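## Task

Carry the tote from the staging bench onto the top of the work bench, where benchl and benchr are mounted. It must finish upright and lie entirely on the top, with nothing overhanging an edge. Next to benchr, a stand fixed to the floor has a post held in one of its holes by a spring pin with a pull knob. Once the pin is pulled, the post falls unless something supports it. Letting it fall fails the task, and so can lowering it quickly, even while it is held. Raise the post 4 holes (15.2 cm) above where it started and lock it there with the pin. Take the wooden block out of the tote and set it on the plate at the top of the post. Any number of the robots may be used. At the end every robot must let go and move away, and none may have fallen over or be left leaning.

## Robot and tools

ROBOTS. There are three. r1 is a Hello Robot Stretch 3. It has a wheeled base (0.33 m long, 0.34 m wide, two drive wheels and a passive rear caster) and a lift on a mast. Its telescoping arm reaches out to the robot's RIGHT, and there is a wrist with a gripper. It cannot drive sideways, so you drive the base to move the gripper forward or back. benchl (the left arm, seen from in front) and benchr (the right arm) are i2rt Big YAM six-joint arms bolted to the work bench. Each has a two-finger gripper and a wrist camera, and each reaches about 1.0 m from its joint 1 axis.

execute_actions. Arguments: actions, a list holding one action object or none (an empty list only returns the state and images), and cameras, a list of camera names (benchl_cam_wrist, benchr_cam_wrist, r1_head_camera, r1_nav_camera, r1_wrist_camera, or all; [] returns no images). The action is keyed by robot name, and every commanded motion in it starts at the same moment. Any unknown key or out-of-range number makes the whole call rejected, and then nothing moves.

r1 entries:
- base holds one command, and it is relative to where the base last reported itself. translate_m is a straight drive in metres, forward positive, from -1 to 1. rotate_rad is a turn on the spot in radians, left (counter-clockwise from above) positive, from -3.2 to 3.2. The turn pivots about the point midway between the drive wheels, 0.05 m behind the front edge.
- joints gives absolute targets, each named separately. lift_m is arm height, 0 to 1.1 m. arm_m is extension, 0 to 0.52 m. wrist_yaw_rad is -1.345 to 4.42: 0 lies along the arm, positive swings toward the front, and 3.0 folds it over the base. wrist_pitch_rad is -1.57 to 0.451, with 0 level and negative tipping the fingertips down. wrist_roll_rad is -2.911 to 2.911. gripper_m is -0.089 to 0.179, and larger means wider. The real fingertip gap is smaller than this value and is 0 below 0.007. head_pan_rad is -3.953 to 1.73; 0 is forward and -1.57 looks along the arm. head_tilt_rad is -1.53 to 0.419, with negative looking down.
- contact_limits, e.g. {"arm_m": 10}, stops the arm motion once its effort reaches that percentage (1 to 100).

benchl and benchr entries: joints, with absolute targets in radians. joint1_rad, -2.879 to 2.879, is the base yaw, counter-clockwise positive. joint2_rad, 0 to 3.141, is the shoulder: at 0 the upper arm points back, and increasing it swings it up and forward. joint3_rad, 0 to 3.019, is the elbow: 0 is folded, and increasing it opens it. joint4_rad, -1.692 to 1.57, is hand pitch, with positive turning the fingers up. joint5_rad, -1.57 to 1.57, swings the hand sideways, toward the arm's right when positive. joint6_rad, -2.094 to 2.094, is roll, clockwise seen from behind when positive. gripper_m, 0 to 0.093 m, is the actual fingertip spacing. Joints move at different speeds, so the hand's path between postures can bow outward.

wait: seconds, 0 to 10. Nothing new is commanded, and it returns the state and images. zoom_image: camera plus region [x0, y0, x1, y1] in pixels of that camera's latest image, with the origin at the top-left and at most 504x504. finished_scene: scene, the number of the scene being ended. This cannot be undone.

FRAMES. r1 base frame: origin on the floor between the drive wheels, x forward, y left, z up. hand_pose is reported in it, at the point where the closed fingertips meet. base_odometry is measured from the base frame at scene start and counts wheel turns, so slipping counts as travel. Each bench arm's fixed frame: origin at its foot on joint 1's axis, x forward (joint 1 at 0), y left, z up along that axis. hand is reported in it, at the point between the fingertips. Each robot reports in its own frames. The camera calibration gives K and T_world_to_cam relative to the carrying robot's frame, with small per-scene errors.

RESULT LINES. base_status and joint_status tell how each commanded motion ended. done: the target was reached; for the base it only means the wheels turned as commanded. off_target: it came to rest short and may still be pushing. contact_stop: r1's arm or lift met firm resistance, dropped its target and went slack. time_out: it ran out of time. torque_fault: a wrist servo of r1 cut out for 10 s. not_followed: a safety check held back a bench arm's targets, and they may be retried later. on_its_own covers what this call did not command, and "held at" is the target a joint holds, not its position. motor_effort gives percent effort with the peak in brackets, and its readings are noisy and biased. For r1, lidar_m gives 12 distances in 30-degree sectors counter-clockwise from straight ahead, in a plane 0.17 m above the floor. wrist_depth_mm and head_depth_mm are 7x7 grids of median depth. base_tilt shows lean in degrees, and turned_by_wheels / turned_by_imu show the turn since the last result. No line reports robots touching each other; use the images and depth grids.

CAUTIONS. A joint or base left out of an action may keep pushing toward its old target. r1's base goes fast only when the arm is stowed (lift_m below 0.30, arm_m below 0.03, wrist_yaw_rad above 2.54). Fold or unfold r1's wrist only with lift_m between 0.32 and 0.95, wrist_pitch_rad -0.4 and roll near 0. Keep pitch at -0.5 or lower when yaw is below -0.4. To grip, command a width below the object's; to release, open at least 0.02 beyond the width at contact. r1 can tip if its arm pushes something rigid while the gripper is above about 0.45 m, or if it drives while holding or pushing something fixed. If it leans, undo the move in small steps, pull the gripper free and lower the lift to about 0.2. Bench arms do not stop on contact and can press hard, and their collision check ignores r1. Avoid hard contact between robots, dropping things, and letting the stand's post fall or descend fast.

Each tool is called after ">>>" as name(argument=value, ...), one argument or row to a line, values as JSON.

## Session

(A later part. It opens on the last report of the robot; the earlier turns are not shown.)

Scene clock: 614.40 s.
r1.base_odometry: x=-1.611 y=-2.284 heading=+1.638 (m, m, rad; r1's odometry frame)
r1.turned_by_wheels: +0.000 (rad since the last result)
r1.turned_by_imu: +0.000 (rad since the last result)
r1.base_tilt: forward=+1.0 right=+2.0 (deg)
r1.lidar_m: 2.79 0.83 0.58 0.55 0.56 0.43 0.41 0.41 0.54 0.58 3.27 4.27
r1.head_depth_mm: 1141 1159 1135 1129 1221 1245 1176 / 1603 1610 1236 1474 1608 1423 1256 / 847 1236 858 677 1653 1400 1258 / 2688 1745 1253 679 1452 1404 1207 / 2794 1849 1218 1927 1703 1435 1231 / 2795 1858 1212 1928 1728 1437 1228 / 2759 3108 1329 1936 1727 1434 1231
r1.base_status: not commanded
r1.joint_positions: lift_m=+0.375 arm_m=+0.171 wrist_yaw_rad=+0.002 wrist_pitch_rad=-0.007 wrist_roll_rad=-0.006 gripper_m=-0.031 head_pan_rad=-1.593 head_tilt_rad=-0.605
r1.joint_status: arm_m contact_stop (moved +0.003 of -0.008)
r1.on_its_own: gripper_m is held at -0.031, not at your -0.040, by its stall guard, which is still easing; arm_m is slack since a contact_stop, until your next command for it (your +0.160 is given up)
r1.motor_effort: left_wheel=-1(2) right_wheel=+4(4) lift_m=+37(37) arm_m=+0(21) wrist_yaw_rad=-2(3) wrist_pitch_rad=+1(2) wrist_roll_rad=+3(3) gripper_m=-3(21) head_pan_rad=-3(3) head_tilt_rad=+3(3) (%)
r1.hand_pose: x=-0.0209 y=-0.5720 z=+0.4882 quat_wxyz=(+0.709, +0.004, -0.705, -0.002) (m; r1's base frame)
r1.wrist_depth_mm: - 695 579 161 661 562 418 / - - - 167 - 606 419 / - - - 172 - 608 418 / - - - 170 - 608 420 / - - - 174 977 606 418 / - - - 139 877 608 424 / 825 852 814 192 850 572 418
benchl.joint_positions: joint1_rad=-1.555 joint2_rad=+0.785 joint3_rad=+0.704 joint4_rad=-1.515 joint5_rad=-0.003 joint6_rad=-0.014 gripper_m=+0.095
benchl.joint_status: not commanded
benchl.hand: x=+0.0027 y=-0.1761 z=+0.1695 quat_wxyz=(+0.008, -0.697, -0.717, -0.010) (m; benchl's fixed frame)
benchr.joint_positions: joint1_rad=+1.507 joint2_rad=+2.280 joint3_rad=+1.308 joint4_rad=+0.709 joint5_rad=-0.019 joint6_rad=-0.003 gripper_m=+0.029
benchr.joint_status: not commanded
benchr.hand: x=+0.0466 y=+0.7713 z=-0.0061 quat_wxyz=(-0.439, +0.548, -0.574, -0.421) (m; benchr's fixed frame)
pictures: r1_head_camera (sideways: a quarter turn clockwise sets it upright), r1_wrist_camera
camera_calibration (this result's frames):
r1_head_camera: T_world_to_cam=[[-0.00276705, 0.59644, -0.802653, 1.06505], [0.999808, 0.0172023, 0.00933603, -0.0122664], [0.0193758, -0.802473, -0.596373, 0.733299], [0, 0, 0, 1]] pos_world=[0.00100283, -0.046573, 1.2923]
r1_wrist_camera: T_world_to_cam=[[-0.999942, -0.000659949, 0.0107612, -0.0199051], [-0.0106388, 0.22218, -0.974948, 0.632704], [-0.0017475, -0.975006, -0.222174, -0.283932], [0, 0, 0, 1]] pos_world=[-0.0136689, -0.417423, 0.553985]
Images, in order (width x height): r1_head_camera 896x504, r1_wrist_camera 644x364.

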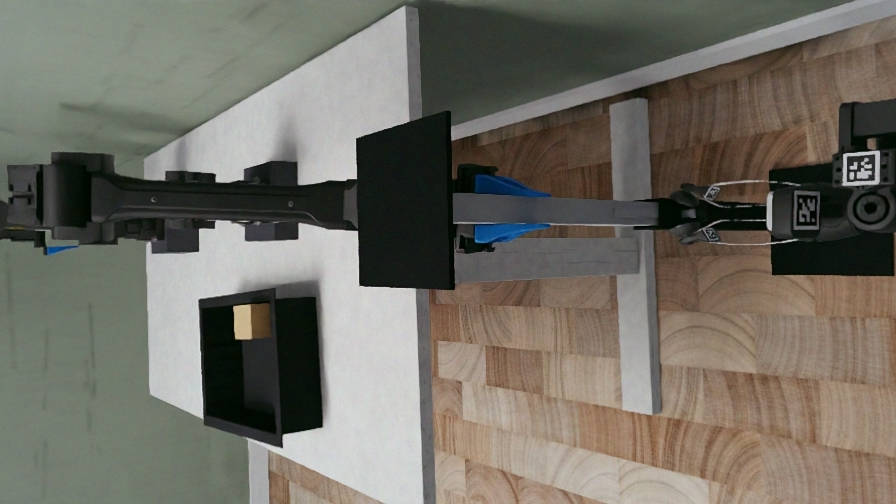

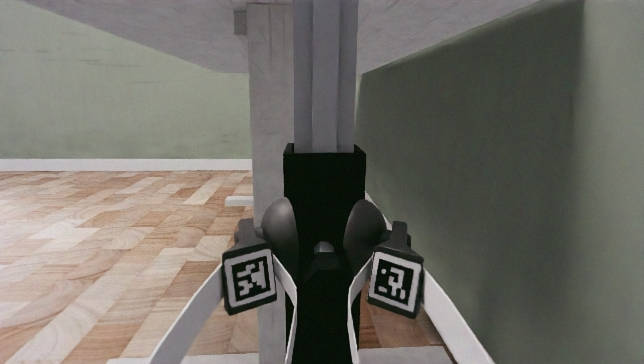

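>>> execute_actions(
  actions=[
    {"r1":{"joints":{"arm_m":0.166,"gripper_m":-0.038},"contact_limits":{"arm_m":28}}},
  ],
  cameras=[],
)

>>> execute_actions(
  actions=[
    {"benchr":{"joints":{"joint2_rad":2.2}}},
  ],
  cameras=[],
)

>>> execute_actions(
  actions=[
    {"benchr":{"joints":{"joint2_rad":2.18}}},
  ],
  cameras=["r1_wrist_camera"],
)

Scene clock: 622.47 s.
r1.base_odometry: x=-1.611 y=-2.284 heading=+1.638 (m, m, rad; r1's odometry frame)
r1.turned_by_wheels: +0.000 (rad since the last result)
r1.turned_by_imu: +0.001 (rad since the last result)
r1.base_tilt: forward=+1.0 right=+2.0 (deg)
r1.lidar_m: 2.79 0.83 0.58 0.55 0.56 0.43 0.40 0.41 0.54 0.58 3.26 4.28
r1.head_depth_mm: 1131 1151 1133 1124 1224 1247 1175 / 1602 1609 1233 1483 1612 1425 1253 / 852 1232 857 677 1646 1385 1251 / 2737 1740 1245 680 1463 1390 1218 / 2819 1866 1211 2000 1719 1422 1235 / 2808 1853 1213 1935 1717 1434 1225 / 2811 3067 1310 1953 1728 1434 1234
r1.base_status: not commanded
r1.joint_positions: lift_m=+0.375 arm_m=+0.167 wrist_yaw_rad=+0.000 wrist_pitch_rad=-0.005 wrist_roll_rad=-0.005 gripper_m=-0.037 head_pan_rad=-1.593 head_tilt_rad=-0.605
r1.joint_status: all done
r1.motor_effort: left_wheel=-1(1) right_wheel=+3(4) lift_m=+37(37) arm_m=-14(14) wrist_yaw_rad=+0(3) wrist_pitch_rad=+1(2) wrist_roll_rad=+2(2) gripper_m=-23(58) head_pan_rad=-3(3) head_tilt_rad=+2(2) (%)
r1.contact_limits: arm_m 28 (drawing in: default 20, maximum 33; extending or still: default 28, maximum 46)
r1.hand_pose: x=-0.0213 y=-0.5685 z=+0.4886 quat_wxyz=(+0.709, +0.002, -0.705, -0.002) (m; r1's base frame)
r1.wrist_depth_mm: - 696 589 165 670 553 413 / - - - 170 - 605 416 / - - - 177 - 604 420 / - - - 173 - 598 421 / - - - 179 968 602 417 / - - - 142 883 609 417 / 833 829 810 196 852 568 414
benchl.joint_positions: joint1_rad=-1.555 joint2_rad=+0.785 joint3_rad=+0.704 joint4_rad=-1.515 joint5_rad=-0.003 joint6_rad=-0.014 gripper_m=+0.095
benchl.joint_status: not commanded
benchl.hand: x=+0.0027 y=-0.1761 z=+0.1695 quat_wxyz=(+0.008, -0.697, -0.717, -0.010) (m; benchl's fixed frame)
benchr.joint_positions: joint1_rad=+1.507 joint2_rad=+2.280 joint3_rad=+1.308 joint4_rad=+0.709 joint5_rad=-0.019 joint6_rad=-0.003 gripper_m=+0.029
benchr.joint_status: not commanded
benchr.hand: x=+0.0466 y=+0.7713 z=-0.0061 quat_wxyz=(-0.439, +0.548, -0.574, -0.421) (m; benchr's fixed frame)
pictures: none
No camera images: the call's "cameras" was empty. Leave "cameras" out to get every camera's image.

Scene clock: 623.07 s.
r1.base_odometry: x=-1.611 y=-2.284 heading=+1.638 (m, m, rad; r1's odometry frame)
r1.turned_by_wheels: +0.000 (rad since the last result)
r1.turned_by_imu: +0.000 (rad since the last result)
r1.base_tilt: forward=+1.1 right=+1.9 (deg)
r1.lidar_m: 2.79 0.84 0.58 0.55 0.56 0.43 0.41 0.41 0.54 0.58 3.28 4.28
r1.head_depth_mm: 1140 1152 1128 1131 1222 1248 1184 / 1584 1606 1235 1467 1615 1420 1251 / 851 1233 856 675 1649 1388 1264 / 2739 1734 1249 678 1464 1394 1217 / 2775 1857 1217 1970 1720 1430 1232 / 2804 1854 1207 1924 1712 1440 1234 / 2764 3065 1320 1938 1719 1426 1236
r1.base_status: not commanded
r1.joint_positions: lift_m=+0.375 arm_m=+0.167 wrist_yaw_rad=+0.000 wrist_pitch_rad=-0.005 wrist_roll_rad=-0.005 gripper_m=-0.034 head_pan_rad=-1.593 head_tilt_rad=-0.605
r1.joint_status: not commanded
r1.motor_effort: left_wheel=-1(1) right_wheel=+4(4) lift_m=+37(38) arm_m=-14(14) wrist_yaw_rad=-1(1) wrist_pitch_rad=+1(1) wrist_roll_rad=+2(2) gripper_m=-22(23) head_pan_rad=-3(2) head_tilt_rad=+2(2) (%)
r1.hand_pose: x=-0.0214 y=-0.5685 z=+0.4886 quat_wxyz=(+0.709, +0.002, -0.705, -0.002) (m; r1's base frame)
r1.wrist_depth_mm: - 692 585 164 653 568 416 / - - - 171 - 595 417 / - - - 175 - 590 417 / - - - 173 - 595 416 / - - - 178 965 598 419 / - - - 141 888 594 417 / 830 839 819 195 861 565 417
benchl.joint_positions: joint1_rad=-1.555 joint2_rad=+0.785 joint3_rad=+0.704 joint4_rad=-1.515 joint5_rad=-0.003 joint6_rad=-0.014 gripper_m=+0.095
benchl.joint_status: not commanded
benchl.hand: x=+0.0027 y=-0.1761 z=+0.1695 quat_wxyz=(+0.008, -0.697, -0.717, -0.010) (m; benchl's fixed frame)
benchr.joint_positions: joint1_rad=+1.507 joint2_rad=+2.278 joint3_rad=+1.308 joint4_rad=+0.709 joint5_rad=-0.019 joint6_rad=-0.003 gripper_m=+0.029
benchr.joint_status: all done
benchr.hand: x=+0.0466 y=+0.7717 z=-0.0044 quat_wxyz=(-0.440, +0.548, -0.574, -0.421) (m; benchr's fixed frame)
pictures: none
No camera images: the call's "cameras" was empty. Leave "cameras" out to get every camera's image.

Scene clock: 623.60 s.
r1.base_odometry: x=-1.611 y=-2.284 heading=+1.638 (m, m, rad; r1's odometry frame)
r1.turned_by_wheels: +0.000 (rad since the last result)
r1.turned_by_imu: +0.000 (rad since the last result)
r1.base_tilt: forward=+1.0 right=+1.9 (deg)
r1.lidar_m: 2.79 0.83 0.58 0.55 0.56 0.43 0.41 0.41 0.54 0.58 3.27 4.31
r1.head_depth_mm: 1137 1151 1135 1128 1227 1250 1176 / 1604 1605 1239 1588 1601 1418 1247 / 848 1236 857 668 1650 1382 1256 / 2706 1744 1250 670 1455 1401 1216 / 2789 1844 1216 1987 1713 1432 1231 / 2793 1855 1204 1922 1720 1432 1228 / 2761 3082 1316 1921 1723 1432 1237
r1.base_status: not commanded
r1.joint_positions: lift_m=+0.375 arm_m=+0.167 wrist_yaw_rad=+0.000 wrist_pitch_rad=-0.005 wrist_roll_rad=-0.005 gripper_m=-0.031 head_pan_rad=-1.593 head_tilt_rad=-0.605
r1.joint_status: not commanded
r1.on_its_own: gripper_m is held at -0.032, not at your -0.038, by its stall guard, which is not easing now
r1.motor_effort: left_wheel=-1(2) right_wheel=+3(4) lift_m=+37(37) arm_m=-13(14) wrist_yaw_rad=-1(1) wrist_pitch_rad=+1(1) wrist_roll_rad=+2(2) gripper_m=-21(22) head_pan_rad=-2(3) head_tilt_rad=+2(2) (%)
r1.hand_pose: x=-0.0214 y=-0.5685 z=+0.4886 quat_wxyz=(+0.709, +0.002, -0.705, -0.002) (m; r1's base frame)
r1.wrist_depth_mm: - 682 592 164 669 559 413 / - - - 169 - 602 415 / - - - 176 - 608 415 / - - - 173 - 595 418 / - - - 177 950 596 417 / - - - 141 867 605 412 / 854 860 801 197 863 571 419
benchl.joint_positions: joint1_rad=-1.555 joint2_rad=+0.785 joint3_rad=+0.704 joint4_rad=-1.515 joint5_rad=-0.003 joint6_rad=-0.014 gripper_m=+0.095
benchl.joint_status: not commanded
benchl.hand: x=+0.0027 y=-0.1761 z=+0.1695 quat_wxyz=(+0.008, -0.697, -0.717, -0.010) (m; benchl's fixed frame)
benchr.joint_positions: joint1_rad=+1.507 joint2_rad=+2.270 joint3_rad=+1.308 joint4_rad=+0.709 joint5_rad=-0.018 joint6_rad=-0.003 gripper_m=+0.029
benchr.joint_status: all done
benchr.hand: x=+0.0468 y=+0.7726 z=+0.0014 quat_wxyz=(-0.442, +0.546, -0.572, -0.423) (m; benchr's fixed frame)
pictures: r1_wrist_camera
camera_calibration (this result's frames):
r1_wrist_camera: T_world_to_cam=[[-0.999945, 0.00113385, 0.0103932, -0.0191622], [-0.00988654, 0.220748, -0.975281, 0.631658], [-0.00340011, -0.97533, -0.220725, -0.281363], [0, 0, 0, 1]] pos_world=[-0.0138729, -0.413838, 0.554139]
Images, in order (width x height): r1_wrist_camera 644x364.

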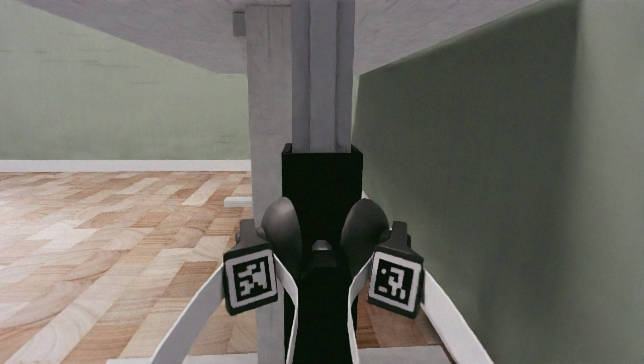

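>>> execute_actions(
  actions=[
    {"benchr":{"joints":{"joint2_rad":2.14,"joint4_rad":0.69}}},
  ],
  cameras=["r1_head_camera","r1_wrist_camera"],
)

Scene clock: 657.13 s.
r1.base_odometry: x=-1.611 y=-2.284 heading=+1.638 (m, m, rad; r1's odometry frame)
r1.turned_by_wheels: +0.000 (rad since the last result)
r1.turned_by_imu: +0.001 (rad since the last result)
r1.base_tilt: forward=+1.0 right=+2.0 (deg)
r1.lidar_m: 2.79 0.83 0.58 0.55 0.56 0.43 0.41 0.41 0.54 0.58 3.28 4.28
r1.head_depth_mm: 1139 1154 1133 1135 1225 1248 1179 / 1601 1611 1233 1596 1615 1421 1248 / 845 1237 845 720 1657 1387 1258 / 2719 1752 1241 735 1453 1391 1214 / 2802 1834 1214 1960 1719 1432 1234 / 2754 1858 1202 1935 1708 1432 1234 / 2800 3087 1313 1937 1724 1442 1238
r1.base_status: not commanded
r1.joint_positions: lift_m=+0.375 arm_m=+0.167 wrist_yaw_rad=+0.000 wrist_pitch_rad=-0.005 wrist_roll_rad=-0.005 gripper_m=-0.031 head_pan_rad=-1.593 head_tilt_rad=-0.605
r1.joint_status: not commanded
r1.on_its_own: gripper_m is held at -0.032, not at your -0.038, by its stall guard, which is not easing now
r1.motor_effort: left_wheel=-1(1) right_wheel=+4(4) lift_m=+37(37) arm_m=-14(13) wrist_yaw_rad=-1(1) wrist_pitch_rad=+1(1) wrist_roll_rad=+2(2) gripper_m=-21(21) head_pan_rad=-2(3) head_tilt_rad=+2(2) (%)
r1.hand_pose: x=-0.0214 y=-0.5685 z=+0.4886 quat_wxyz=(+0.709, +0.002, -0.705, -0.002) (m; r1's base frame)
r1.wrist_depth_mm: - 700 580 164 662 557 415 / - - - 170 - 603 415 / - - - 177 - 595 418 / - - - 173 - 602 414 / - - - 177 953 608 414 / - - - 141 890 600 415 / 863 828 801 196 855 570 417
benchl.joint_positions: joint1_rad=-1.555 joint2_rad=+0.785 joint3_rad=+0.704 joint4_rad=-1.515 joint5_rad=-0.003 joint6_rad=-0.014 gripper_m=+0.095
benchl.joint_status: not commanded
benchl.hand: x=+0.0027 y=-0.1761 z=+0.1695 quat_wxyz=(+0.008, -0.697, -0.717, -0.010) (m; benchl's fixed frame)
benchr.joint_positions: joint1_rad=+1.507 joint2_rad=+2.228 joint3_rad=+1.300 joint4_rad=+0.680 joint5_rad=-0.017 joint6_rad=-0.004 gripper_m=+0.029
benchr.joint_status: all done
benchr.hand: x=+0.0470 y=+0.7727 z=+0.0222 quat_wxyz=(-0.444, +0.545, -0.571, -0.424) (m; benchr's fixed frame)
pictures: r1_head_camera (sideways: a quarter turn clockwise sets it upright), r1_wrist_camera
camera_calibration (this result's frames):
r1_head_camera: T_world_to_cam=[[-0.00276698, 0.59644, -0.802653, 1.06505], [0.999808, 0.0172021, 0.00933603, -0.0122664], [0.0193757, -0.802473, -0.596373, 0.733299], [0, 0, 0, 1]] pos_world=[0.00100282, -0.046573, 1.2923]
r1_wrist_camera: T_world_to_cam=[[-0.999945, 0.00113389, 0.0103931, -0.0191621], [-0.00988646, 0.220748, -0.975281, 0.631658], [-0.00340013, -0.97533, -0.220725, -0.281363], [0, 0, 0, 1]] pos_world=[-0.0138729, -0.413838, 0.554139]
Images, in order (width x height): r1_head_camera 896x504, r1_wrist_camera 644x364.

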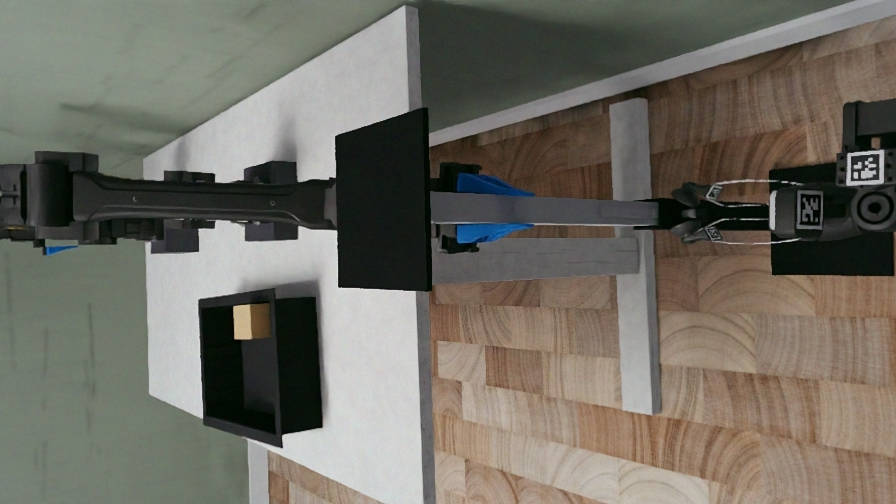

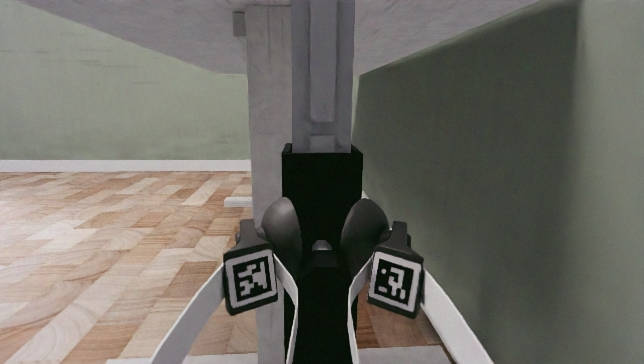

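Post is rising with the plate.

>>> execute_actions(
  actions=[
    {"benchr":{"joints":{"joint2_rad":2.04,"joint3_rad":1.29,"joint4_rad":0.61}}},
  ],
  cameras=["r1_head_camera"],
)

>>> execute_actions(
  actions=[
    {"benchr":{"joints":{"joint2_rad":1.94,"joint3_rad":1.31,"joint4_rad":0.49}}},
  ],
  cameras=["r1_head_camera","r1_wrist_camera"],
)

Scene clock: 662.97 s.
r1.base_odometry: x=-1.611 y=-2.284 heading=+1.638 (m, m, rad; r1's odometry frame)
r1.turned_by_wheels: +0.000 (rad since the last result)
r1.turned_by_imu: +0.001 (rad since the last result)
r1.base_tilt: forward=+1.1 right=+1.9 (deg)
r1.lidar_m: 2.79 0.83 0.58 0.55 0.56 0.43 0.41 0.41 0.54 0.58 3.25 4.28
r1.head_depth_mm: 1138 1155 1129 1135 1222 1246 1180 / 1600 1595 1130 1599 1605 1424 1244 / 846 1201 640 732 1668 1391 1258 / 2716 1725 643 1055 1455 1397 1214 / 2792 1855 1213 1992 1716 1429 1227 / 2771 1856 1210 1941 1708 1431 1233 / 2821 3070 1319 1941 1724 1437 1236
r1.base_status: not commanded
r1.joint_positions: lift_m=+0.375 arm_m=+0.167 wrist_yaw_rad=+0.000 wrist_pitch_rad=-0.005 wrist_roll_rad=-0.005 gripper_m=-0.031 head_pan_rad=-1.593 head_tilt_rad=-0.605
r1.joint_status: not commanded
r1.on_its_own: gripper_m is held at -0.032, not at your -0.038, by its stall guard, which is not easing now
r1.motor_effort: left_wheel=-1(1) right_wheel=+3(3) lift_m=+37(37) arm_m=-13(13) wrist_yaw_rad=-1(0) wrist_pitch_rad=+1(1) wrist_roll_rad=+2(2) gripper_m=-20(21) head_pan_rad=-3(5) head_tilt_rad=+2(2) (%)
r1.hand_pose: x=-0.0214 y=-0.5685 z=+0.4886 quat_wxyz=(+0.709, +0.002, -0.705, -0.002) (m; r1's base frame)
r1.wrist_depth_mm: - 694 578 165 665 569 418 / - - - 170 - 595 417 / - - - 176 - 598 411 / - - - 173 - 605 412 / - - - 179 995 593 409 / - - - 141 863 593 422 / 852 834 824 195 830 565 419
benchl.joint_positions: joint1_rad=-1.555 joint2_rad=+0.785 joint3_rad=+0.704 joint4_rad=-1.515 joint5_rad=-0.003 joint6_rad=-0.014 gripper_m=+0.095
benchl.joint_status: not commanded
benchl.hand: x=+0.0027 y=-0.1761 z=+0.1695 quat_wxyz=(+0.008, -0.697, -0.717, -0.010) (m; benchl's fixed frame)
benchr.joint_positions: joint1_rad=+1.507 joint2_rad=+2.107 joint3_rad=+1.283 joint4_rad=+0.596 joint5_rad=-0.014 joint6_rad=-0.008 gripper_m=+0.029
benchr.joint_status: all done
benchr.hand: x=+0.0475 y=+0.7712 z=+0.0853 quat_wxyz=(-0.452, +0.541, -0.566, -0.428) (m; benchr's fixed frame)
pictures: r1_head_camera (sideways: a quarter turn clockwise sets it upright)
camera_calibration (this result's frames):
r1_head_camera: T_world_to_cam=[[-0.00276698, 0.59644, -0.802653, 1.06505], [0.999808, 0.0172021, 0.00933603, -0.0122664], [0.0193757, -0.802473, -0.596373, 0.733299], [0, 0, 0, 1]] pos_world=[0.00100282, -0.046573, 1.2923]
Images, in order (width x height): r1_head_camera 896x504.

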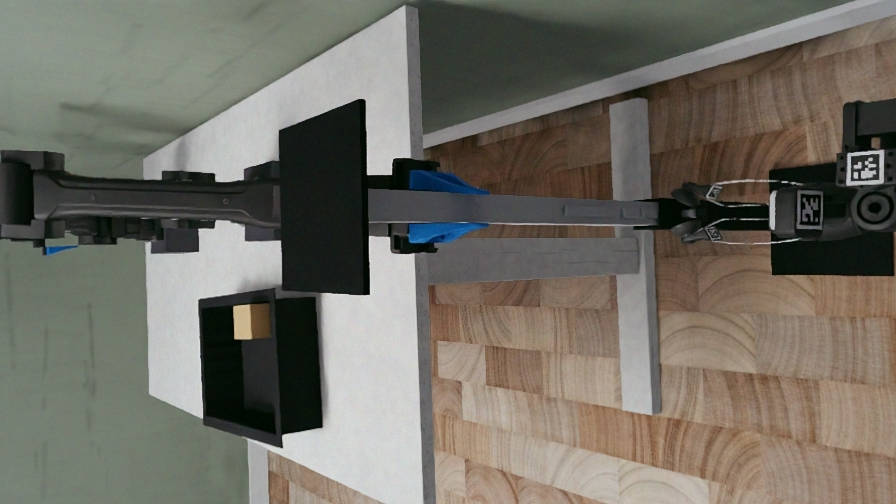

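Scene clock: 663.83 s.
r1.base_odometry: x=-1.611 y=-2.284 heading=+1.638 (m, m, rad; r1's odometry frame)
r1.turned_by_wheels: +0.000 (rad since the last result)
r1.turned_by_imu: +0.000 (rad since the last result)
r1.base_tilt: forward=+1.1 right=+1.9 (deg)
r1.lidar_m: 2.80 0.84 0.58 0.55 0.56 0.43 0.40 0.41 0.54 0.58 3.29 4.29
r1.head_depth_mm: 1132 1154 1131 1129 1227 1253 1180 / 1590 1598 1132 1590 1624 1421 1253 / 842 817 614 1017 1665 1388 1255 / 2746 1742 687 1164 1458 1400 1221 / 2772 1858 1195 1991 1716 1432 1225 / 2788 1857 1211 1942 1703 1427 1229 / 2745 3092 1312 1924 1726 1432 1238
r1.base_status: not commanded
r1.joint_positions: lift_m=+0.375 arm_m=+0.167 wrist_yaw_rad=+0.000 wrist_pitch_rad=-0.005 wrist_roll_rad=-0.005 gripper_m=-0.031 head_pan_rad=-1.593 head_tilt_rad=-0.605
r1.joint_status: not commanded
r1.on_its_own: gripper_m is held at -0.032, not at your -0.038, by its stall guard, which is not easing now
r1.motor_effort: left_wheel=-1(1) right_wheel=+3(4) lift_m=+37(37) arm_m=-14(13) wrist_yaw_rad=-1(0) wrist_pitch_rad=+1(1) wrist_roll_rad=+2(2) gripper_m=-20(21) head_pan_rad=-4(2) head_tilt_rad=+3(3) (%)
r1.hand_pose: x=-0.0214 y=-0.5685 z=+0.4886 quat_wxyz=(+0.709, +0.002, -0.705, -0.002) (m; r1's base frame)
r1.wrist_depth_mm: - 688 572 166 669 552 413 / - - - 170 - 610 418 / - - - 176 - 604 419 / - - - 172 - 598 418 / - - - 178 964 606 420 / - - - 142 883 602 416 / 825 833 805 197 853 573 416
benchl.joint_positions: joint1_rad=-1.555 joint2_rad=+0.785 joint3_rad=+0.704 joint4_rad=-1.515 joint5_rad=-0.003 joint6_rad=-0.014 gripper_m=+0.095
benchl.joint_status: not commanded
benchl.hand: x=+0.0027 y=-0.1761 z=+0.1695 quat_wxyz=(+0.008, -0.697, -0.717, -0.010) (m; benchl's fixed frame)
benchr.joint_positions: joint1_rad=+1.507 joint2_rad=+2.014 joint3_rad=+1.291 joint4_rad=+0.492 joint5_rad=-0.014 joint6_rad=-0.008 gripper_m=+0.029
benchr.joint_status: all done
benchr.hand: x=+0.0474 y=+0.7699 z=+0.1341 quat_wxyz=(-0.451, +0.542, -0.567, -0.427) (m; benchr's fixed frame)
pictures: r1_head_camera (sideways: a quarter turn clockwise sets it upright), r1_wrist_camera
camera_calibration (this result's frames):
r1_head_camera: T_world_to_cam=[[-0.00276698, 0.59644, -0.802653, 1.06505], [0.999808, 0.0172021, 0.00933603, -0.0122664], [0.0193757, -0.802473, -0.596373, 0.733299], [0, 0, 0, 1]] pos_world=[0.00100282, -0.046573, 1.2923]
r1_wrist_camera: T_world_to_cam=[[-0.999945, 0.00113386, 0.0103931, -0.0191621], [-0.00988645, 0.220748, -0.975281, 0.631658], [-0.0034001, -0.97533, -0.220725, -0.281363], [0, 0, 0, 1]] pos_world=[-0.0138729, -0.413838, 0.554139]
Images, in order (width x height): r1_head_camera 896x504, r1_wrist_camera 644x364.

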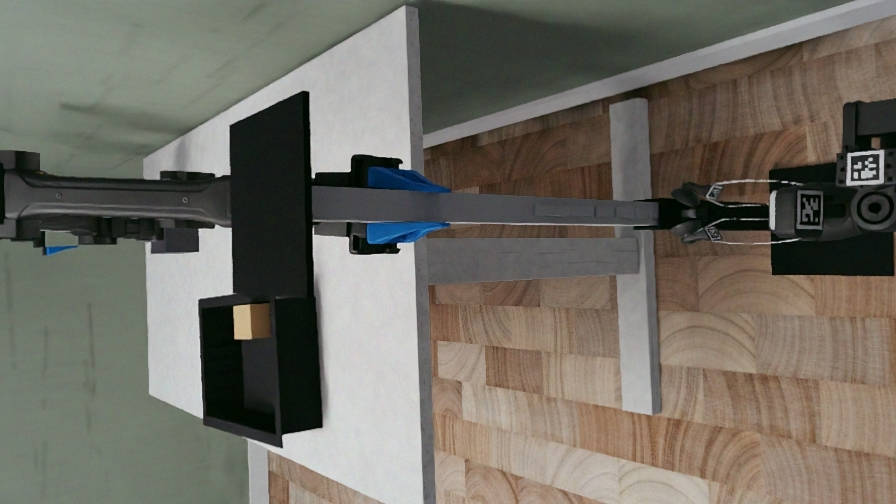

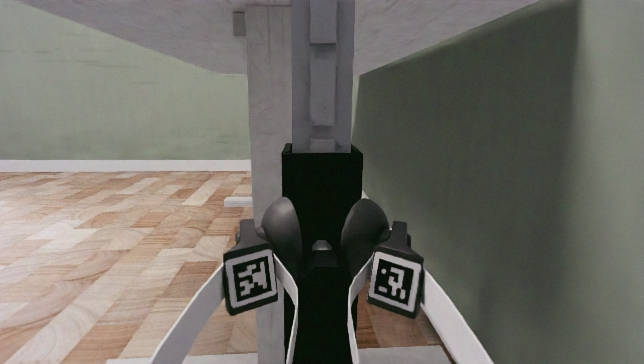

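>>> execute_actions(
  actions=[
    {"r1":{"joints":{"arm_m":0.18}}},
  ],
  cameras=[],
)

>>> execute_actions(
  actions=[
    {"r1":{"joints":{"gripper_m":0.07}}},
  ],
  cameras=[],
)

>>> execute_actions(
  actions=[
    {"r1":{"joints":{"arm_m":0.12}},"benchr":{"joints":{"joint2_rad":1.89,"joint4_rad":0.46}}},
  ],
  cameras=["r1_wrist_camera","r1_head_camera"],
)

Scene clock: 675.90 s.
r1.base_odometry: x=-1.611 y=-2.284 heading=+1.638 (m, m, rad; r1's odometry frame)
r1.turned_by_wheels: +0.000 (rad since the last result)
r1.turned_by_imu: +0.001 (rad since the last result)
r1.base_tilt: forward=+1.0 right=+1.8 (deg)
r1.lidar_m: 2.80 0.83 0.58 0.55 0.56 0.43 0.40 0.42 0.54 0.58 3.28 4.27
r1.head_depth_mm: 1138 1148 1133 1129 1213 1239 1166 / 1596 1607 1133 1588 1606 1419 1248 / 848 818 616 1014 1657 1391 1282 / 2731 1741 687 1171 1459 1399 1217 / 2814 1861 1197 1947 1706 1422 1228 / 2816 1864 1201 1932 1721 1432 1247 / 2806 3063 1319 1946 1708 1438 1226
r1.base_status: not commanded
r1.joint_positions: lift_m=+0.375 arm_m=+0.178 wrist_yaw_rad=-0.005 wrist_pitch_rad=-0.009 wrist_roll_rad=-0.004 gripper_m=-0.028 head_pan_rad=-1.593 head_tilt_rad=-0.605
r1.joint_status: all done
r1.on_its_own: gripper_m is held at -0.029, not at your -0.038, by its stall guard, which is still easing; arm_m is at rest, and its effort (+18) is outside its rest range (-14 to +14)
r1.motor_effort: left_wheel=-4(4) right_wheel=+5(5) lift_m=+36(37) arm_m=+18(19) wrist_yaw_rad=+4(5) wrist_pitch_rad=+2(3) wrist_roll_rad=+2(2) gripper_m=-21(23) head_pan_rad=-4(2) head_tilt_rad=+2(2) (%)
r1.hand_pose: x=-0.0226 y=-0.5791 z=+0.4877 quat_wxyz=(+0.709, +0.002, -0.705, -0.005) (m; r1's base frame)
r1.wrist_depth_mm: - 706 601 156 688 553 413 / - - - 161 - 595 416 / - - - 166 - 599 416 / - - - 163 - 607 421 / - - - 170 874 603 417 / - - - 135 - 603 421 / 828 839 810 185 831 566 419
benchl.joint_positions: joint1_rad=-1.555 joint2_rad=+0.785 joint3_rad=+0.704 joint4_rad=-1.515 joint5_rad=-0.003 joint6_rad=-0.014 gripper_m=+0.095
benchl.joint_status: not commanded
benchl.hand: x=+0.0027 y=-0.1761 z=+0.1695 quat_wxyz=(+0.008, -0.697, -0.717, -0.010) (m; benchl's fixed frame)
benchr.joint_positions: joint1_rad=+1.507 joint2_rad=+2.014 joint3_rad=+1.292 joint4_rad=+0.491 joint5_rad=-0.014 joint6_rad=-0.008 gripper_m=+0.029
benchr.joint_status: not commanded
benchr.hand: x=+0.0474 y=+0.7702 z=+0.1345 quat_wxyz=(-0.451, +0.542, -0.567, -0.427) (m; benchr's fixed frame)
pictures: none
No camera images: the call's "cameras" was empty. Leave "cameras" out to get every camera's image.

Scene clock: 677.37 s.
r1.base_odometry: x=-1.611 y=-2.284 heading=+1.638 (m, m, rad; r1's odometry frame)
r1.turned_by_wheels: +0.000 (rad since the last result)
r1.turned_by_imu: +0.001 (rad since the last result)
r1.base_tilt: forward=+1.0 right=+2.0 (deg)
r1.lidar_m: 2.80 0.84 0.58 0.55 0.56 0.43 0.41 0.41 0.54 0.58 3.28 4.28
r1.head_depth_mm: 1130 1154 1128 1137 1227 1246 1178 / 1611 1611 1131 1607 1622 1426 1244 / 844 817 614 1011 1659 1385 1282 / 2749 1757 683 1163 1456 1390 1217 / 2842 1862 1196 1925 1702 1437 1233 / 2797 1849 1201 1916 1722 1444 1235 / 2778 3075 1312 1937 1720 1438 1237
r1.base_status: not commanded
r1.joint_positions: lift_m=+0.375 arm_m=+0.180 wrist_yaw_rad=-0.002 wrist_pitch_rad=-0.015 wrist_roll_rad=-0.004 gripper_m=+0.070 head_pan_rad=-1.593 head_tilt_rad=-0.605
r1.joint_status: all done
r1.motor_effort: left_wheel=-2(5) right_wheel=+2(5) lift_m=+35(35) arm_m=+3(18) wrist_yaw_rad=+2(4) wrist_pitch_rad=+4(4) wrist_roll_rad=+2(2) gripper_m=+0(77) head_pan_rad=-3(2) head_tilt_rad=+3(2) (%)
r1.hand_pose: x=-0.0220 y=-0.5805 z=+0.4862 quat_wxyz=(+0.709, +0.005, -0.705, -0.007) (m; r1's base frame)
r1.wrist_depth_mm: - 742 622 154 717 554 413 / - - - 158 - 592 417 / - - - 161 - 598 413 / - - - 161 - 595 420 / - - 606 167 - 593 420 / - - 621 135 - 577 418 / 817 831 787 182 774 572 418
benchl.joint_positions: joint1_rad=-1.555 joint2_rad=+0.785 joint3_rad=+0.704 joint4_rad=-1.515 joint5_rad=-0.003 joint6_rad=-0.014 gripper_m=+0.095
benchl.joint_status: not commanded
benchl.hand: x=+0.0027 y=-0.1761 z=+0.1695 quat_wxyz=(+0.008, -0.697, -0.717, -0.010) (m; benchl's fixed frame)
benchr.joint_positions: joint1_rad=+1.507 joint2_rad=+2.014 joint3_rad=+1.292 joint4_rad=+0.491 joint5_rad=-0.014 joint6_rad=-0.008 gripper_m=+0.029
benchr.joint_status: not commanded
benchr.hand: x=+0.0474 y=+0.7702 z=+0.1345 quat_wxyz=(-0.451, +0.542, -0.567, -0.427) (m; benchr's fixed frame)
pictures: none
No camera images: the call's "cameras" was empty. Leave "cameras" out to get every camera's image.

Scene clock: 678.97 s.
r1.base_odometry: x=-1.611 y=-2.284 heading=+1.638 (m, m, rad; r1's odometry frame)
r1.turned_by_wheels: +0.000 (rad since the last result)
r1.turned_by_imu: +0.000 (rad since the last result)
r1.base_tilt: forward=+1.0 right=+1.9 (deg)
r1.lidar_m: 2.79 0.83 0.58 0.55 0.56 0.43 0.40 0.41 0.54 0.58 3.27 4.30
r1.head_depth_mm: 1140 1159 1125 1133 1220 1249 1176 / 1605 1621 1136 1597 1613 1421 1223 / 842 816 615 1011 1652 1401 1230 / 2759 1744 682 1168 1464 1411 1230 / 2816 1839 1190 1929 1703 1426 1223 / 2782 1857 1205 1940 1709 1423 1226 / 2772 3094 1322 1940 1714 1439 1232
r1.base_status: not commanded
r1.joint_positions: lift_m=+0.375 arm_m=+0.120 wrist_yaw_rad=-0.001 wrist_pitch_rad=-0.016 wrist_roll_rad=-0.004 gripper_m=+0.070 head_pan_rad=-1.593 head_tilt_rad=-0.605
r1.joint_status: all done
r1.motor_effort: left_wheel=-1(2) right_wheel=+2(2) lift_m=+36(36) arm_m=-2(3) wrist_yaw_rad=+1(2) wrist_pitch_rad=+5(4) wrist_roll_rad=+2(2) gripper_m=+0(0) head_pan_rad=-3(1) head_tilt_rad=+2(2) (%)
r1.hand_pose: x=-0.0218 y=-0.5211 z=+0.4860 quat_wxyz=(+0.709, +0.005, -0.705, -0.006) (m; r1's base frame)
r1.wrist_depth_mm: - 748 622 557 712 570 418 / - - - 597 - 608 421 / - - - 223 - 593 421 / - - - 224 - 600 417 / - - - 230 - 608 421 / - - 960 241 - 577 417 / 805 798 769 254 778 567 423
benchl.joint_positions: joint1_rad=-1.555 joint2_rad=+0.785 joint3_rad=+0.704 joint4_rad=-1.515 joint5_rad=-0.003 joint6_rad=-0.014 gripper_m=+0.095
benchl.joint_status: not commanded
benchl.hand: x=+0.0027 y=-0.1761 z=+0.1695 quat_wxyz=(+0.008, -0.697, -0.717, -0.010) (m; benchl's fixed frame)
benchr.joint_positions: joint1_rad=+1.507 joint2_rad=+2.010 joint3_rad=+1.296 joint4_rad=+0.470 joint5_rad=-0.014 joint6_rad=-0.008 gripper_m=+0.029
benchr.joint_status: all done
benchr.hand: x=+0.0474 y=+0.7702 z=+0.1344 quat_wxyz=(-0.447, +0.544, -0.570, -0.423) (m; benchr's fixed frame)
pictures: r1_head_camera (sideways: a quarter turn clockwise sets it upright), r1_wrist_camera
camera_calibration (this result's frames):
r1_head_camera: T_world_to_cam=[[-0.00276691, 0.59644, -0.802653, 1.06505], [0.999808, 0.017202, 0.00933603, -0.0122664], [0.0193756, -0.802473, -0.596373, 0.733299], [0, 0, 0, 1]] pos_world=[0.00100281, -0.046573, 1.2923]
r1_wrist_camera: T_world_to_cam=[[-0.999952, 0.00274783, 0.00938173, -0.0182933], [-0.0084934, 0.230979, -0.972922, 0.622877], [-0.00484041, -0.972955, -0.230945, -0.229504], [0, 0, 0, 1]] pos_world=[-0.014113, -0.367119, 0.553179]
Images, in order (width x height): r1_head_camera 896x504, r1_wrist_camera 644x364.

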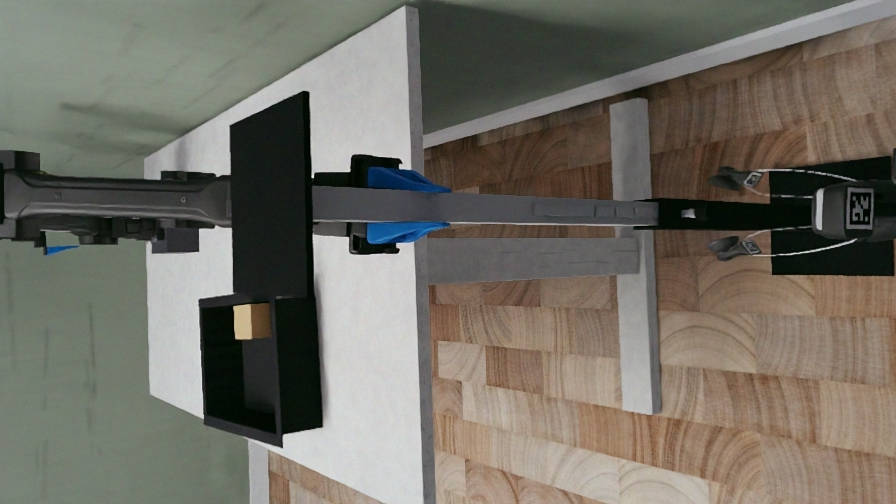

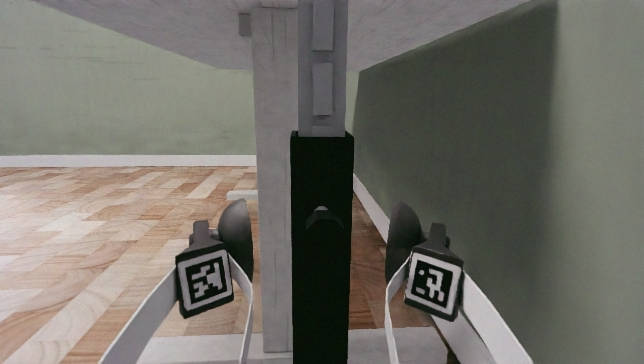

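>>> execute_actions(
  actions=[
    {"benchr":{"joints":{"joint2_rad":1.86,"joint3_rad":1.33}}},
  ],
  cameras=["r1_head_camera","r1_wrist_camera"],
)

>>> zoom_image(
  camera="r1_head_camera",
  region=[500,150,760,280],
)

Scene clock: 685.43 s.
r1.base_odometry: x=-1.611 y=-2.284 heading=+1.638 (m, m, rad; r1's odometry frame)
r1.turned_by_wheels: +0.000 (rad since the last result)
r1.turned_by_imu: +0.001 (rad since the last result)
r1.base_tilt: forward=+1.0 right=+1.9 (deg)
r1.lidar_m: 2.79 0.84 0.58 0.55 0.56 0.43 0.40 0.42 0.54 0.58 3.28 4.28
r1.head_depth_mm: 1130 1156 1127 1133 1223 1246 1169 / 1605 1514 1185 1597 1621 1427 1223 / 843 803 627 1051 1669 1397 1224 / 2750 1744 691 1169 1464 1419 1226 / 2813 1854 1213 1934 1709 1425 1229 / 2756 1857 1207 1932 1727 1436 1229 / 2736 3099 1322 1944 1723 1439 1228
r1.base_status: not commanded
r1.joint_positions: lift_m=+0.375 arm_m=+0.120 wrist_yaw_rad=-0.001 wrist_pitch_rad=-0.016 wrist_roll_rad=-0.004 gripper_m=+0.070 head_pan_rad=-1.593 head_tilt_rad=-0.605
r1.joint_status: not commanded
r1.motor_effort: left_wheel=-1(2) right_wheel=+2(2) lift_m=+35(35) arm_m=-2(2) wrist_yaw_rad=+1(1) wrist_pitch_rad=+4(4) wrist_roll_rad=+2(2) gripper_m=+0(0) head_pan_rad=-4(3) head_tilt_rad=+2(2) (%)
r1.hand_pose: x=-0.0218 y=-0.5211 z=+0.4860 quat_wxyz=(+0.709, +0.005, -0.705, -0.006) (m; r1's base frame)
r1.wrist_depth_mm: - 741 627 556 714 572 421 / - - - 595 - 611 423 / - - - 223 - 604 422 / - - - 225 - 602 415 / - - - 231 - 615 421 / - - 953 240 - 584 419 / 825 815 781 251 777 564 423
benchl.joint_positions: joint1_rad=-1.555 joint2_rad=+0.785 joint3_rad=+0.704 joint4_rad=-1.515 joint5_rad=-0.003 joint6_rad=-0.014 gripper_m=+0.095
benchl.joint_status: not commanded
benchl.hand: x=+0.0027 y=-0.1761 z=+0.1695 quat_wxyz=(+0.008, -0.697, -0.717, -0.010) (m; benchl's fixed frame)
benchr.joint_positions: joint1_rad=+1.507 joint2_rad=+1.988 joint3_rad=+1.300 joint4_rad=+0.456 joint5_rad=-0.014 joint6_rad=-0.008 gripper_m=+0.029
benchr.joint_status: all done
benchr.hand: x=+0.0473 y=+0.7702 z=+0.1496 quat_wxyz=(-0.450, +0.542, -0.567, -0.427) (m; benchr's fixed frame)
pictures: r1_head_camera (sideways: a quarter turn clockwise sets it upright), r1_wrist_camera
camera_calibration (this result's frames):
r1_head_camera: T_world_to_cam=[[-0.00276698, 0.59644, -0.802653, 1.06505], [0.999808, 0.0172021, 0.00933603, -0.0122664], [0.0193757, -0.802473, -0.596373, 0.733299], [0, 0, 0, 1]] pos_world=[0.00100282, -0.046573, 1.2923]
r1_wrist_camera: T_world_to_cam=[[-0.999952, 0.00274756, 0.00938199, -0.0182935], [-0.00849372, 0.230979, -0.972922, 0.622877], [-0.0048402, -0.972955, -0.230945, -0.229504], [0, 0, 0, 1]] pos_world=[-0.0141129, -0.367119, 0.553179]
Images, in order (width x height): r1_head_camera 896x504, r1_wrist_camera 644x364.

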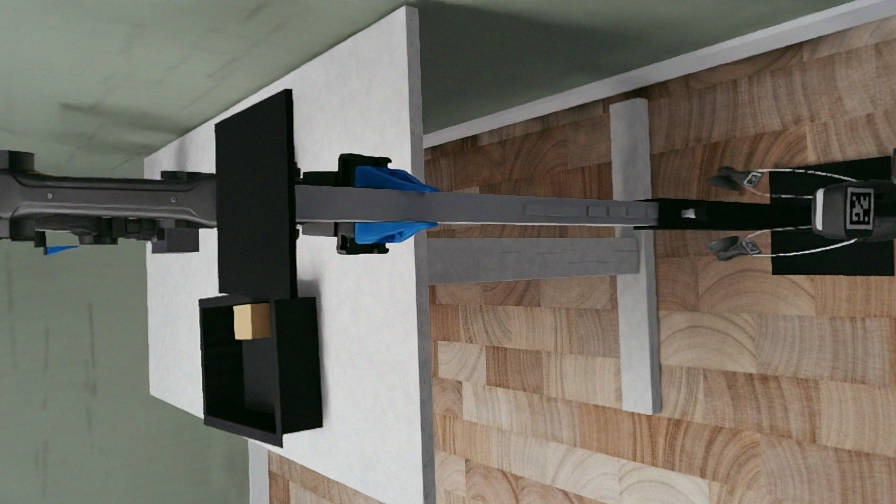

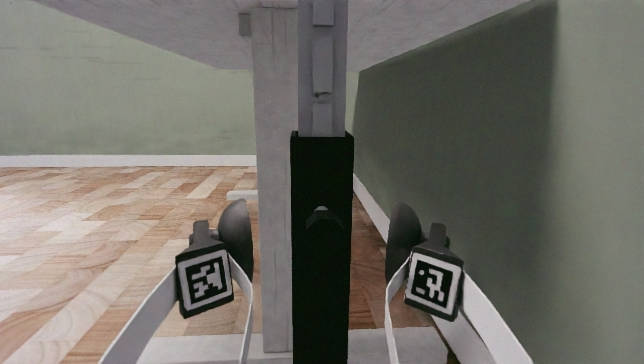

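Region (500, 150, 760, 280) of r1_head_camera's 896x504 image, scaled by 1.938, with more detail than that image has.

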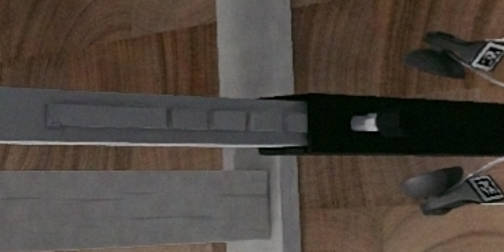

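>>> execute_actions(
  actions=[
    {"benchr":{"joints":{"joint2_rad":1.96,"joint3_rad":1.31}}},
  ],
  cameras=["r1_head_camera","r1_wrist_camera"],
)

>>> execute_actions(
  actions=[
    {"benchr":{"joints":{"joint2_rad":2.01}}},
  ],
  cameras=["r1_head_camera","r1_wrist_camera"],
)

Scene clock: 690.80 s.
r1.base_odometry: x=-1.611 y=-2.284 heading=+1.638 (m, m, rad; r1's odometry frame)
r1.turned_by_wheels: +0.000 (rad since the last result)
r1.turned_by_imu: +0.001 (rad since the last result)
r1.base_tilt: forward=+1.0 right=+1.9 (deg)
r1.lidar_m: 2.78 0.84 0.58 0.55 0.56 0.43 0.40 0.41 0.54 0.58 3.27 4.27
r1.head_depth_mm: 1141 1152 1126 1128 1213 1252 1175 / 1602 1528 1178 1595 1608 1423 1226 / 843 801 628 1049 1664 1401 1219 / 2744 1737 690 1169 1450 1406 1222 / 2801 1858 1204 1932 1702 1436 1229 / 2774 1877 1201 1952 1703 1442 1235 / 2776 3047 1323 1940 1711 1434 1241
r1.base_status: not commanded
r1.joint_positions: lift_m=+0.375 arm_m=+0.120 wrist_yaw_rad=-0.001 wrist_pitch_rad=-0.016 wrist_roll_rad=-0.004 gripper_m=+0.070 head_pan_rad=-1.593 head_tilt_rad=-0.605
r1.joint_status: not commanded
r1.motor_effort: left_wheel=-1(1) right_wheel=+1(2) lift_m=+35(35) arm_m=-2(2) wrist_yaw_rad=+1(1) wrist_pitch_rad=+4(4) wrist_roll_rad=+2(2) gripper_m=+0(0) head_pan_rad=-2(3) head_tilt_rad=+2(2) (%)
r1.hand_pose: x=-0.0218 y=-0.5211 z=+0.4860 quat_wxyz=(+0.709, +0.005, -0.705, -0.006) (m; r1's base frame)
r1.wrist_depth_mm: - 750 625 558 713 561 419 / - - - 595 - 617 415 / - - - 221 - 596 424 / - - - 223 - 599 418 / - - - 231 - 614 420 / - - 976 241 - 576 419 / 827 811 769 253 788 573 424
benchl.joint_positions: joint1_rad=-1.555 joint2_rad=+0.785 joint3_rad=+0.704 joint4_rad=-1.515 joint5_rad=-0.003 joint6_rad=-0.014 gripper_m=+0.095
benchl.joint_status: not commanded
benchl.hand: x=+0.0027 y=-0.1761 z=+0.1695 quat_wxyz=(+0.008, -0.697, -0.717, -0.010) (m; benchl's fixed frame)
benchr.joint_positions: joint1_rad=+1.507 joint2_rad=+1.990 joint3_rad=+1.300 joint4_rad=+0.456 joint5_rad=-0.014 joint6_rad=-0.008 gripper_m=+0.029
benchr.joint_status: all done
benchr.hand: x=+0.0473 y=+0.7703 z=+0.1481 quat_wxyz=(-0.450, +0.542, -0.567, -0.426) (m; benchr's fixed frame)
pictures: r1_head_camera (sideways: a quarter turn clockwise sets it upright), r1_wrist_camera
camera_calibration (this result's frames):
r1_head_camera: T_world_to_cam=[[-0.00276698, 0.59644, -0.802653, 1.06505], [0.999808, 0.0172021, 0.00933603, -0.0122664], [0.0193757, -0.802473, -0.596373, 0.733299], [0, 0, 0, 1]] pos_world=[0.00100282, -0.046573, 1.2923]
r1_wrist_camera: T_world_to_cam=[[-0.999952, 0.00274756, 0.00938162, -0.0182933], [-0.00849335, 0.230979, -0.972922, 0.622877], [-0.00484012, -0.972955, -0.230945, -0.229504], [0, 0, 0, 1]] pos_world=[-0.0141129, -0.367119, 0.553179]
Images, in order (width x height): r1_head_camera 896x504, r1_wrist_camera 644x364.

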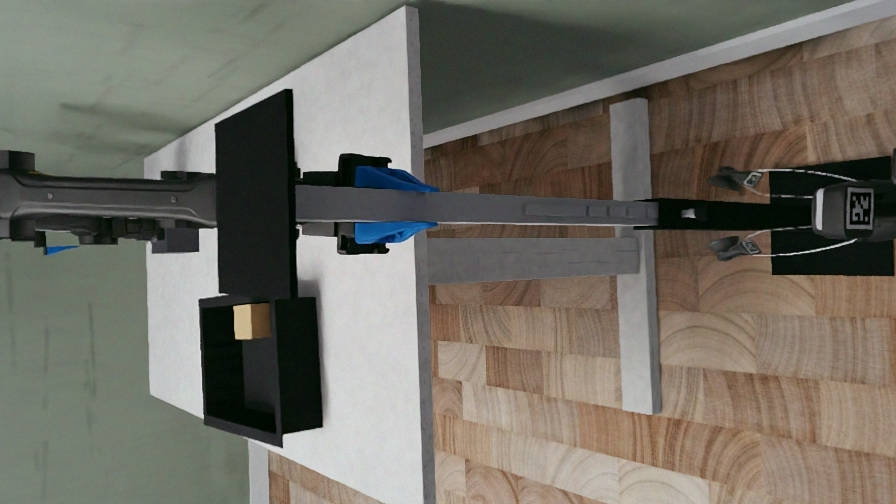

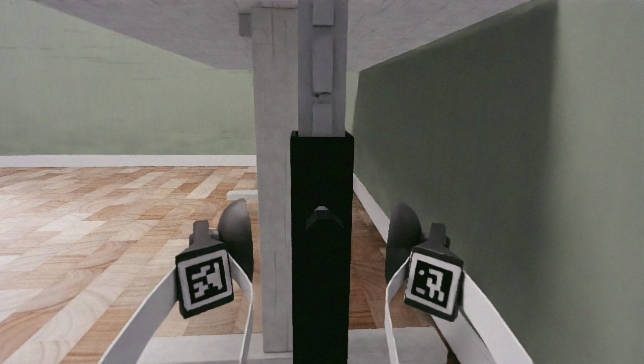

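Scene clock: 691.57 s.
r1.base_odometry: x=-1.611 y=-2.284 heading=+1.638 (m, m, rad; r1's odometry frame)
r1.turned_by_wheels: +0.000 (rad since the last result)
r1.turned_by_imu: +0.000 (rad since the last result)
r1.base_tilt: forward=+1.0 right=+1.9 (deg)
r1.lidar_m: 2.79 0.84 0.58 0.55 0.56 0.43 0.41 0.41 0.54 0.58 3.26 4.30
r1.head_depth_mm: 1134 1152 1131 1132 1221 1247 1174 / 1603 1614 1134 1589 1611 1417 1223 / 843 815 613 1014 1654 1415 1218 / 2753 1730 688 1167 1454 1413 1231 / 2793 1839 1206 1931 1716 1427 1232 / 2780 1862 1203 1948 1704 1430 1236 / 2766 3108 1324 1931 1718 1436 1231
r1.base_status: not commanded
r1.joint_positions: lift_m=+0.375 arm_m=+0.120 wrist_yaw_rad=-0.001 wrist_pitch_rad=-0.016 wrist_roll_rad=-0.004 gripper_m=+0.070 head_pan_rad=-1.593 head_tilt_rad=-0.605
r1.joint_status: not commanded
r1.motor_effort: left_wheel=-2(2) right_wheel=+2(2) lift_m=+35(35) arm_m=-2(2) wrist_yaw_rad=+1(2) wrist_pitch_rad=+4(4) wrist_roll_rad=+2(2) gripper_m=+0(1) head_pan_rad=-2(3) head_tilt_rad=+2(2) (%)
r1.hand_pose: x=-0.0218 y=-0.5211 z=+0.4860 quat_wxyz=(+0.709, +0.005, -0.705, -0.006) (m; r1's base frame)
r1.wrist_depth_mm: - 749 630 557 715 565 422 / - - - 602 - 619 417 / - - - 223 - 610 420 / - - - 224 - 606 417 / - - - 231 - 607 419 / - - 956 243 - 574 417 / 828 803 792 253 789 576 428
benchl.joint_positions: joint1_rad=-1.555 joint2_rad=+0.785 joint3_rad=+0.704 joint4_rad=-1.515 joint5_rad=-0.003 joint6_rad=-0.014 gripper_m=+0.095
benchl.joint_status: not commanded
benchl.hand: x=+0.0027 y=-0.1761 z=+0.1695 quat_wxyz=(+0.008, -0.697, -0.717, -0.010) (m; benchl's fixed frame)
benchr.joint_positions: joint1_rad=+1.507 joint2_rad=+2.017 joint3_rad=+1.300 joint4_rad=+0.457 joint5_rad=-0.016 joint6_rad=-0.006 gripper_m=+0.029
benchr.joint_status: all done
benchr.hand: x=+0.0471 y=+0.7706 z=+0.1279 quat_wxyz=(-0.441, +0.548, -0.573, -0.420) (m; benchr's fixed frame)
pictures: r1_head_camera (sideways: a quarter turn clockwise sets it upright), r1_wrist_camera
camera_calibration (this result's frames):
r1_head_camera: T_world_to_cam=[[-0.00276691, 0.59644, -0.802653, 1.06505], [0.999808, 0.017202, 0.00933602, -0.0122664], [0.0193756, -0.802473, -0.596373, 0.733299], [0, 0, 0, 1]] pos_world=[0.00100281, -0.046573, 1.2923]
r1_wrist_camera: T_world_to_cam=[[-0.999952, 0.00274776, 0.00938182, -0.0182934], [-0.00849351, 0.230979, -0.972922, 0.622877], [-0.00484036, -0.972955, -0.230945, -0.229504], [0, 0, 0, 1]] pos_world=[-0.0141129, -0.367119, 0.553179]
Images, in order (width x height): r1_head_camera 896x504, r1_wrist_camera 644x364.

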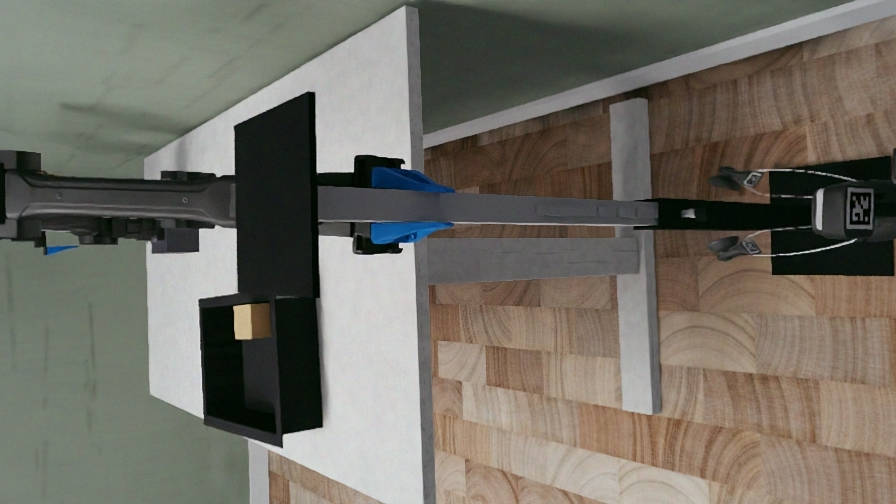

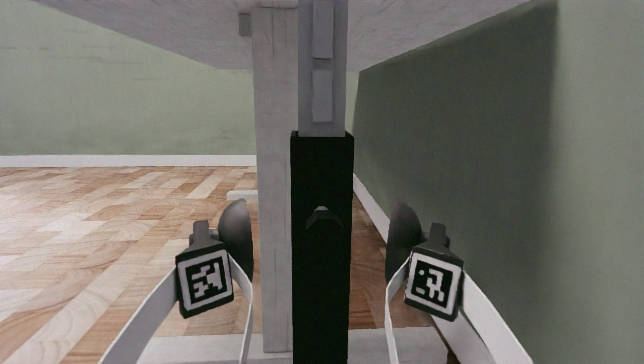

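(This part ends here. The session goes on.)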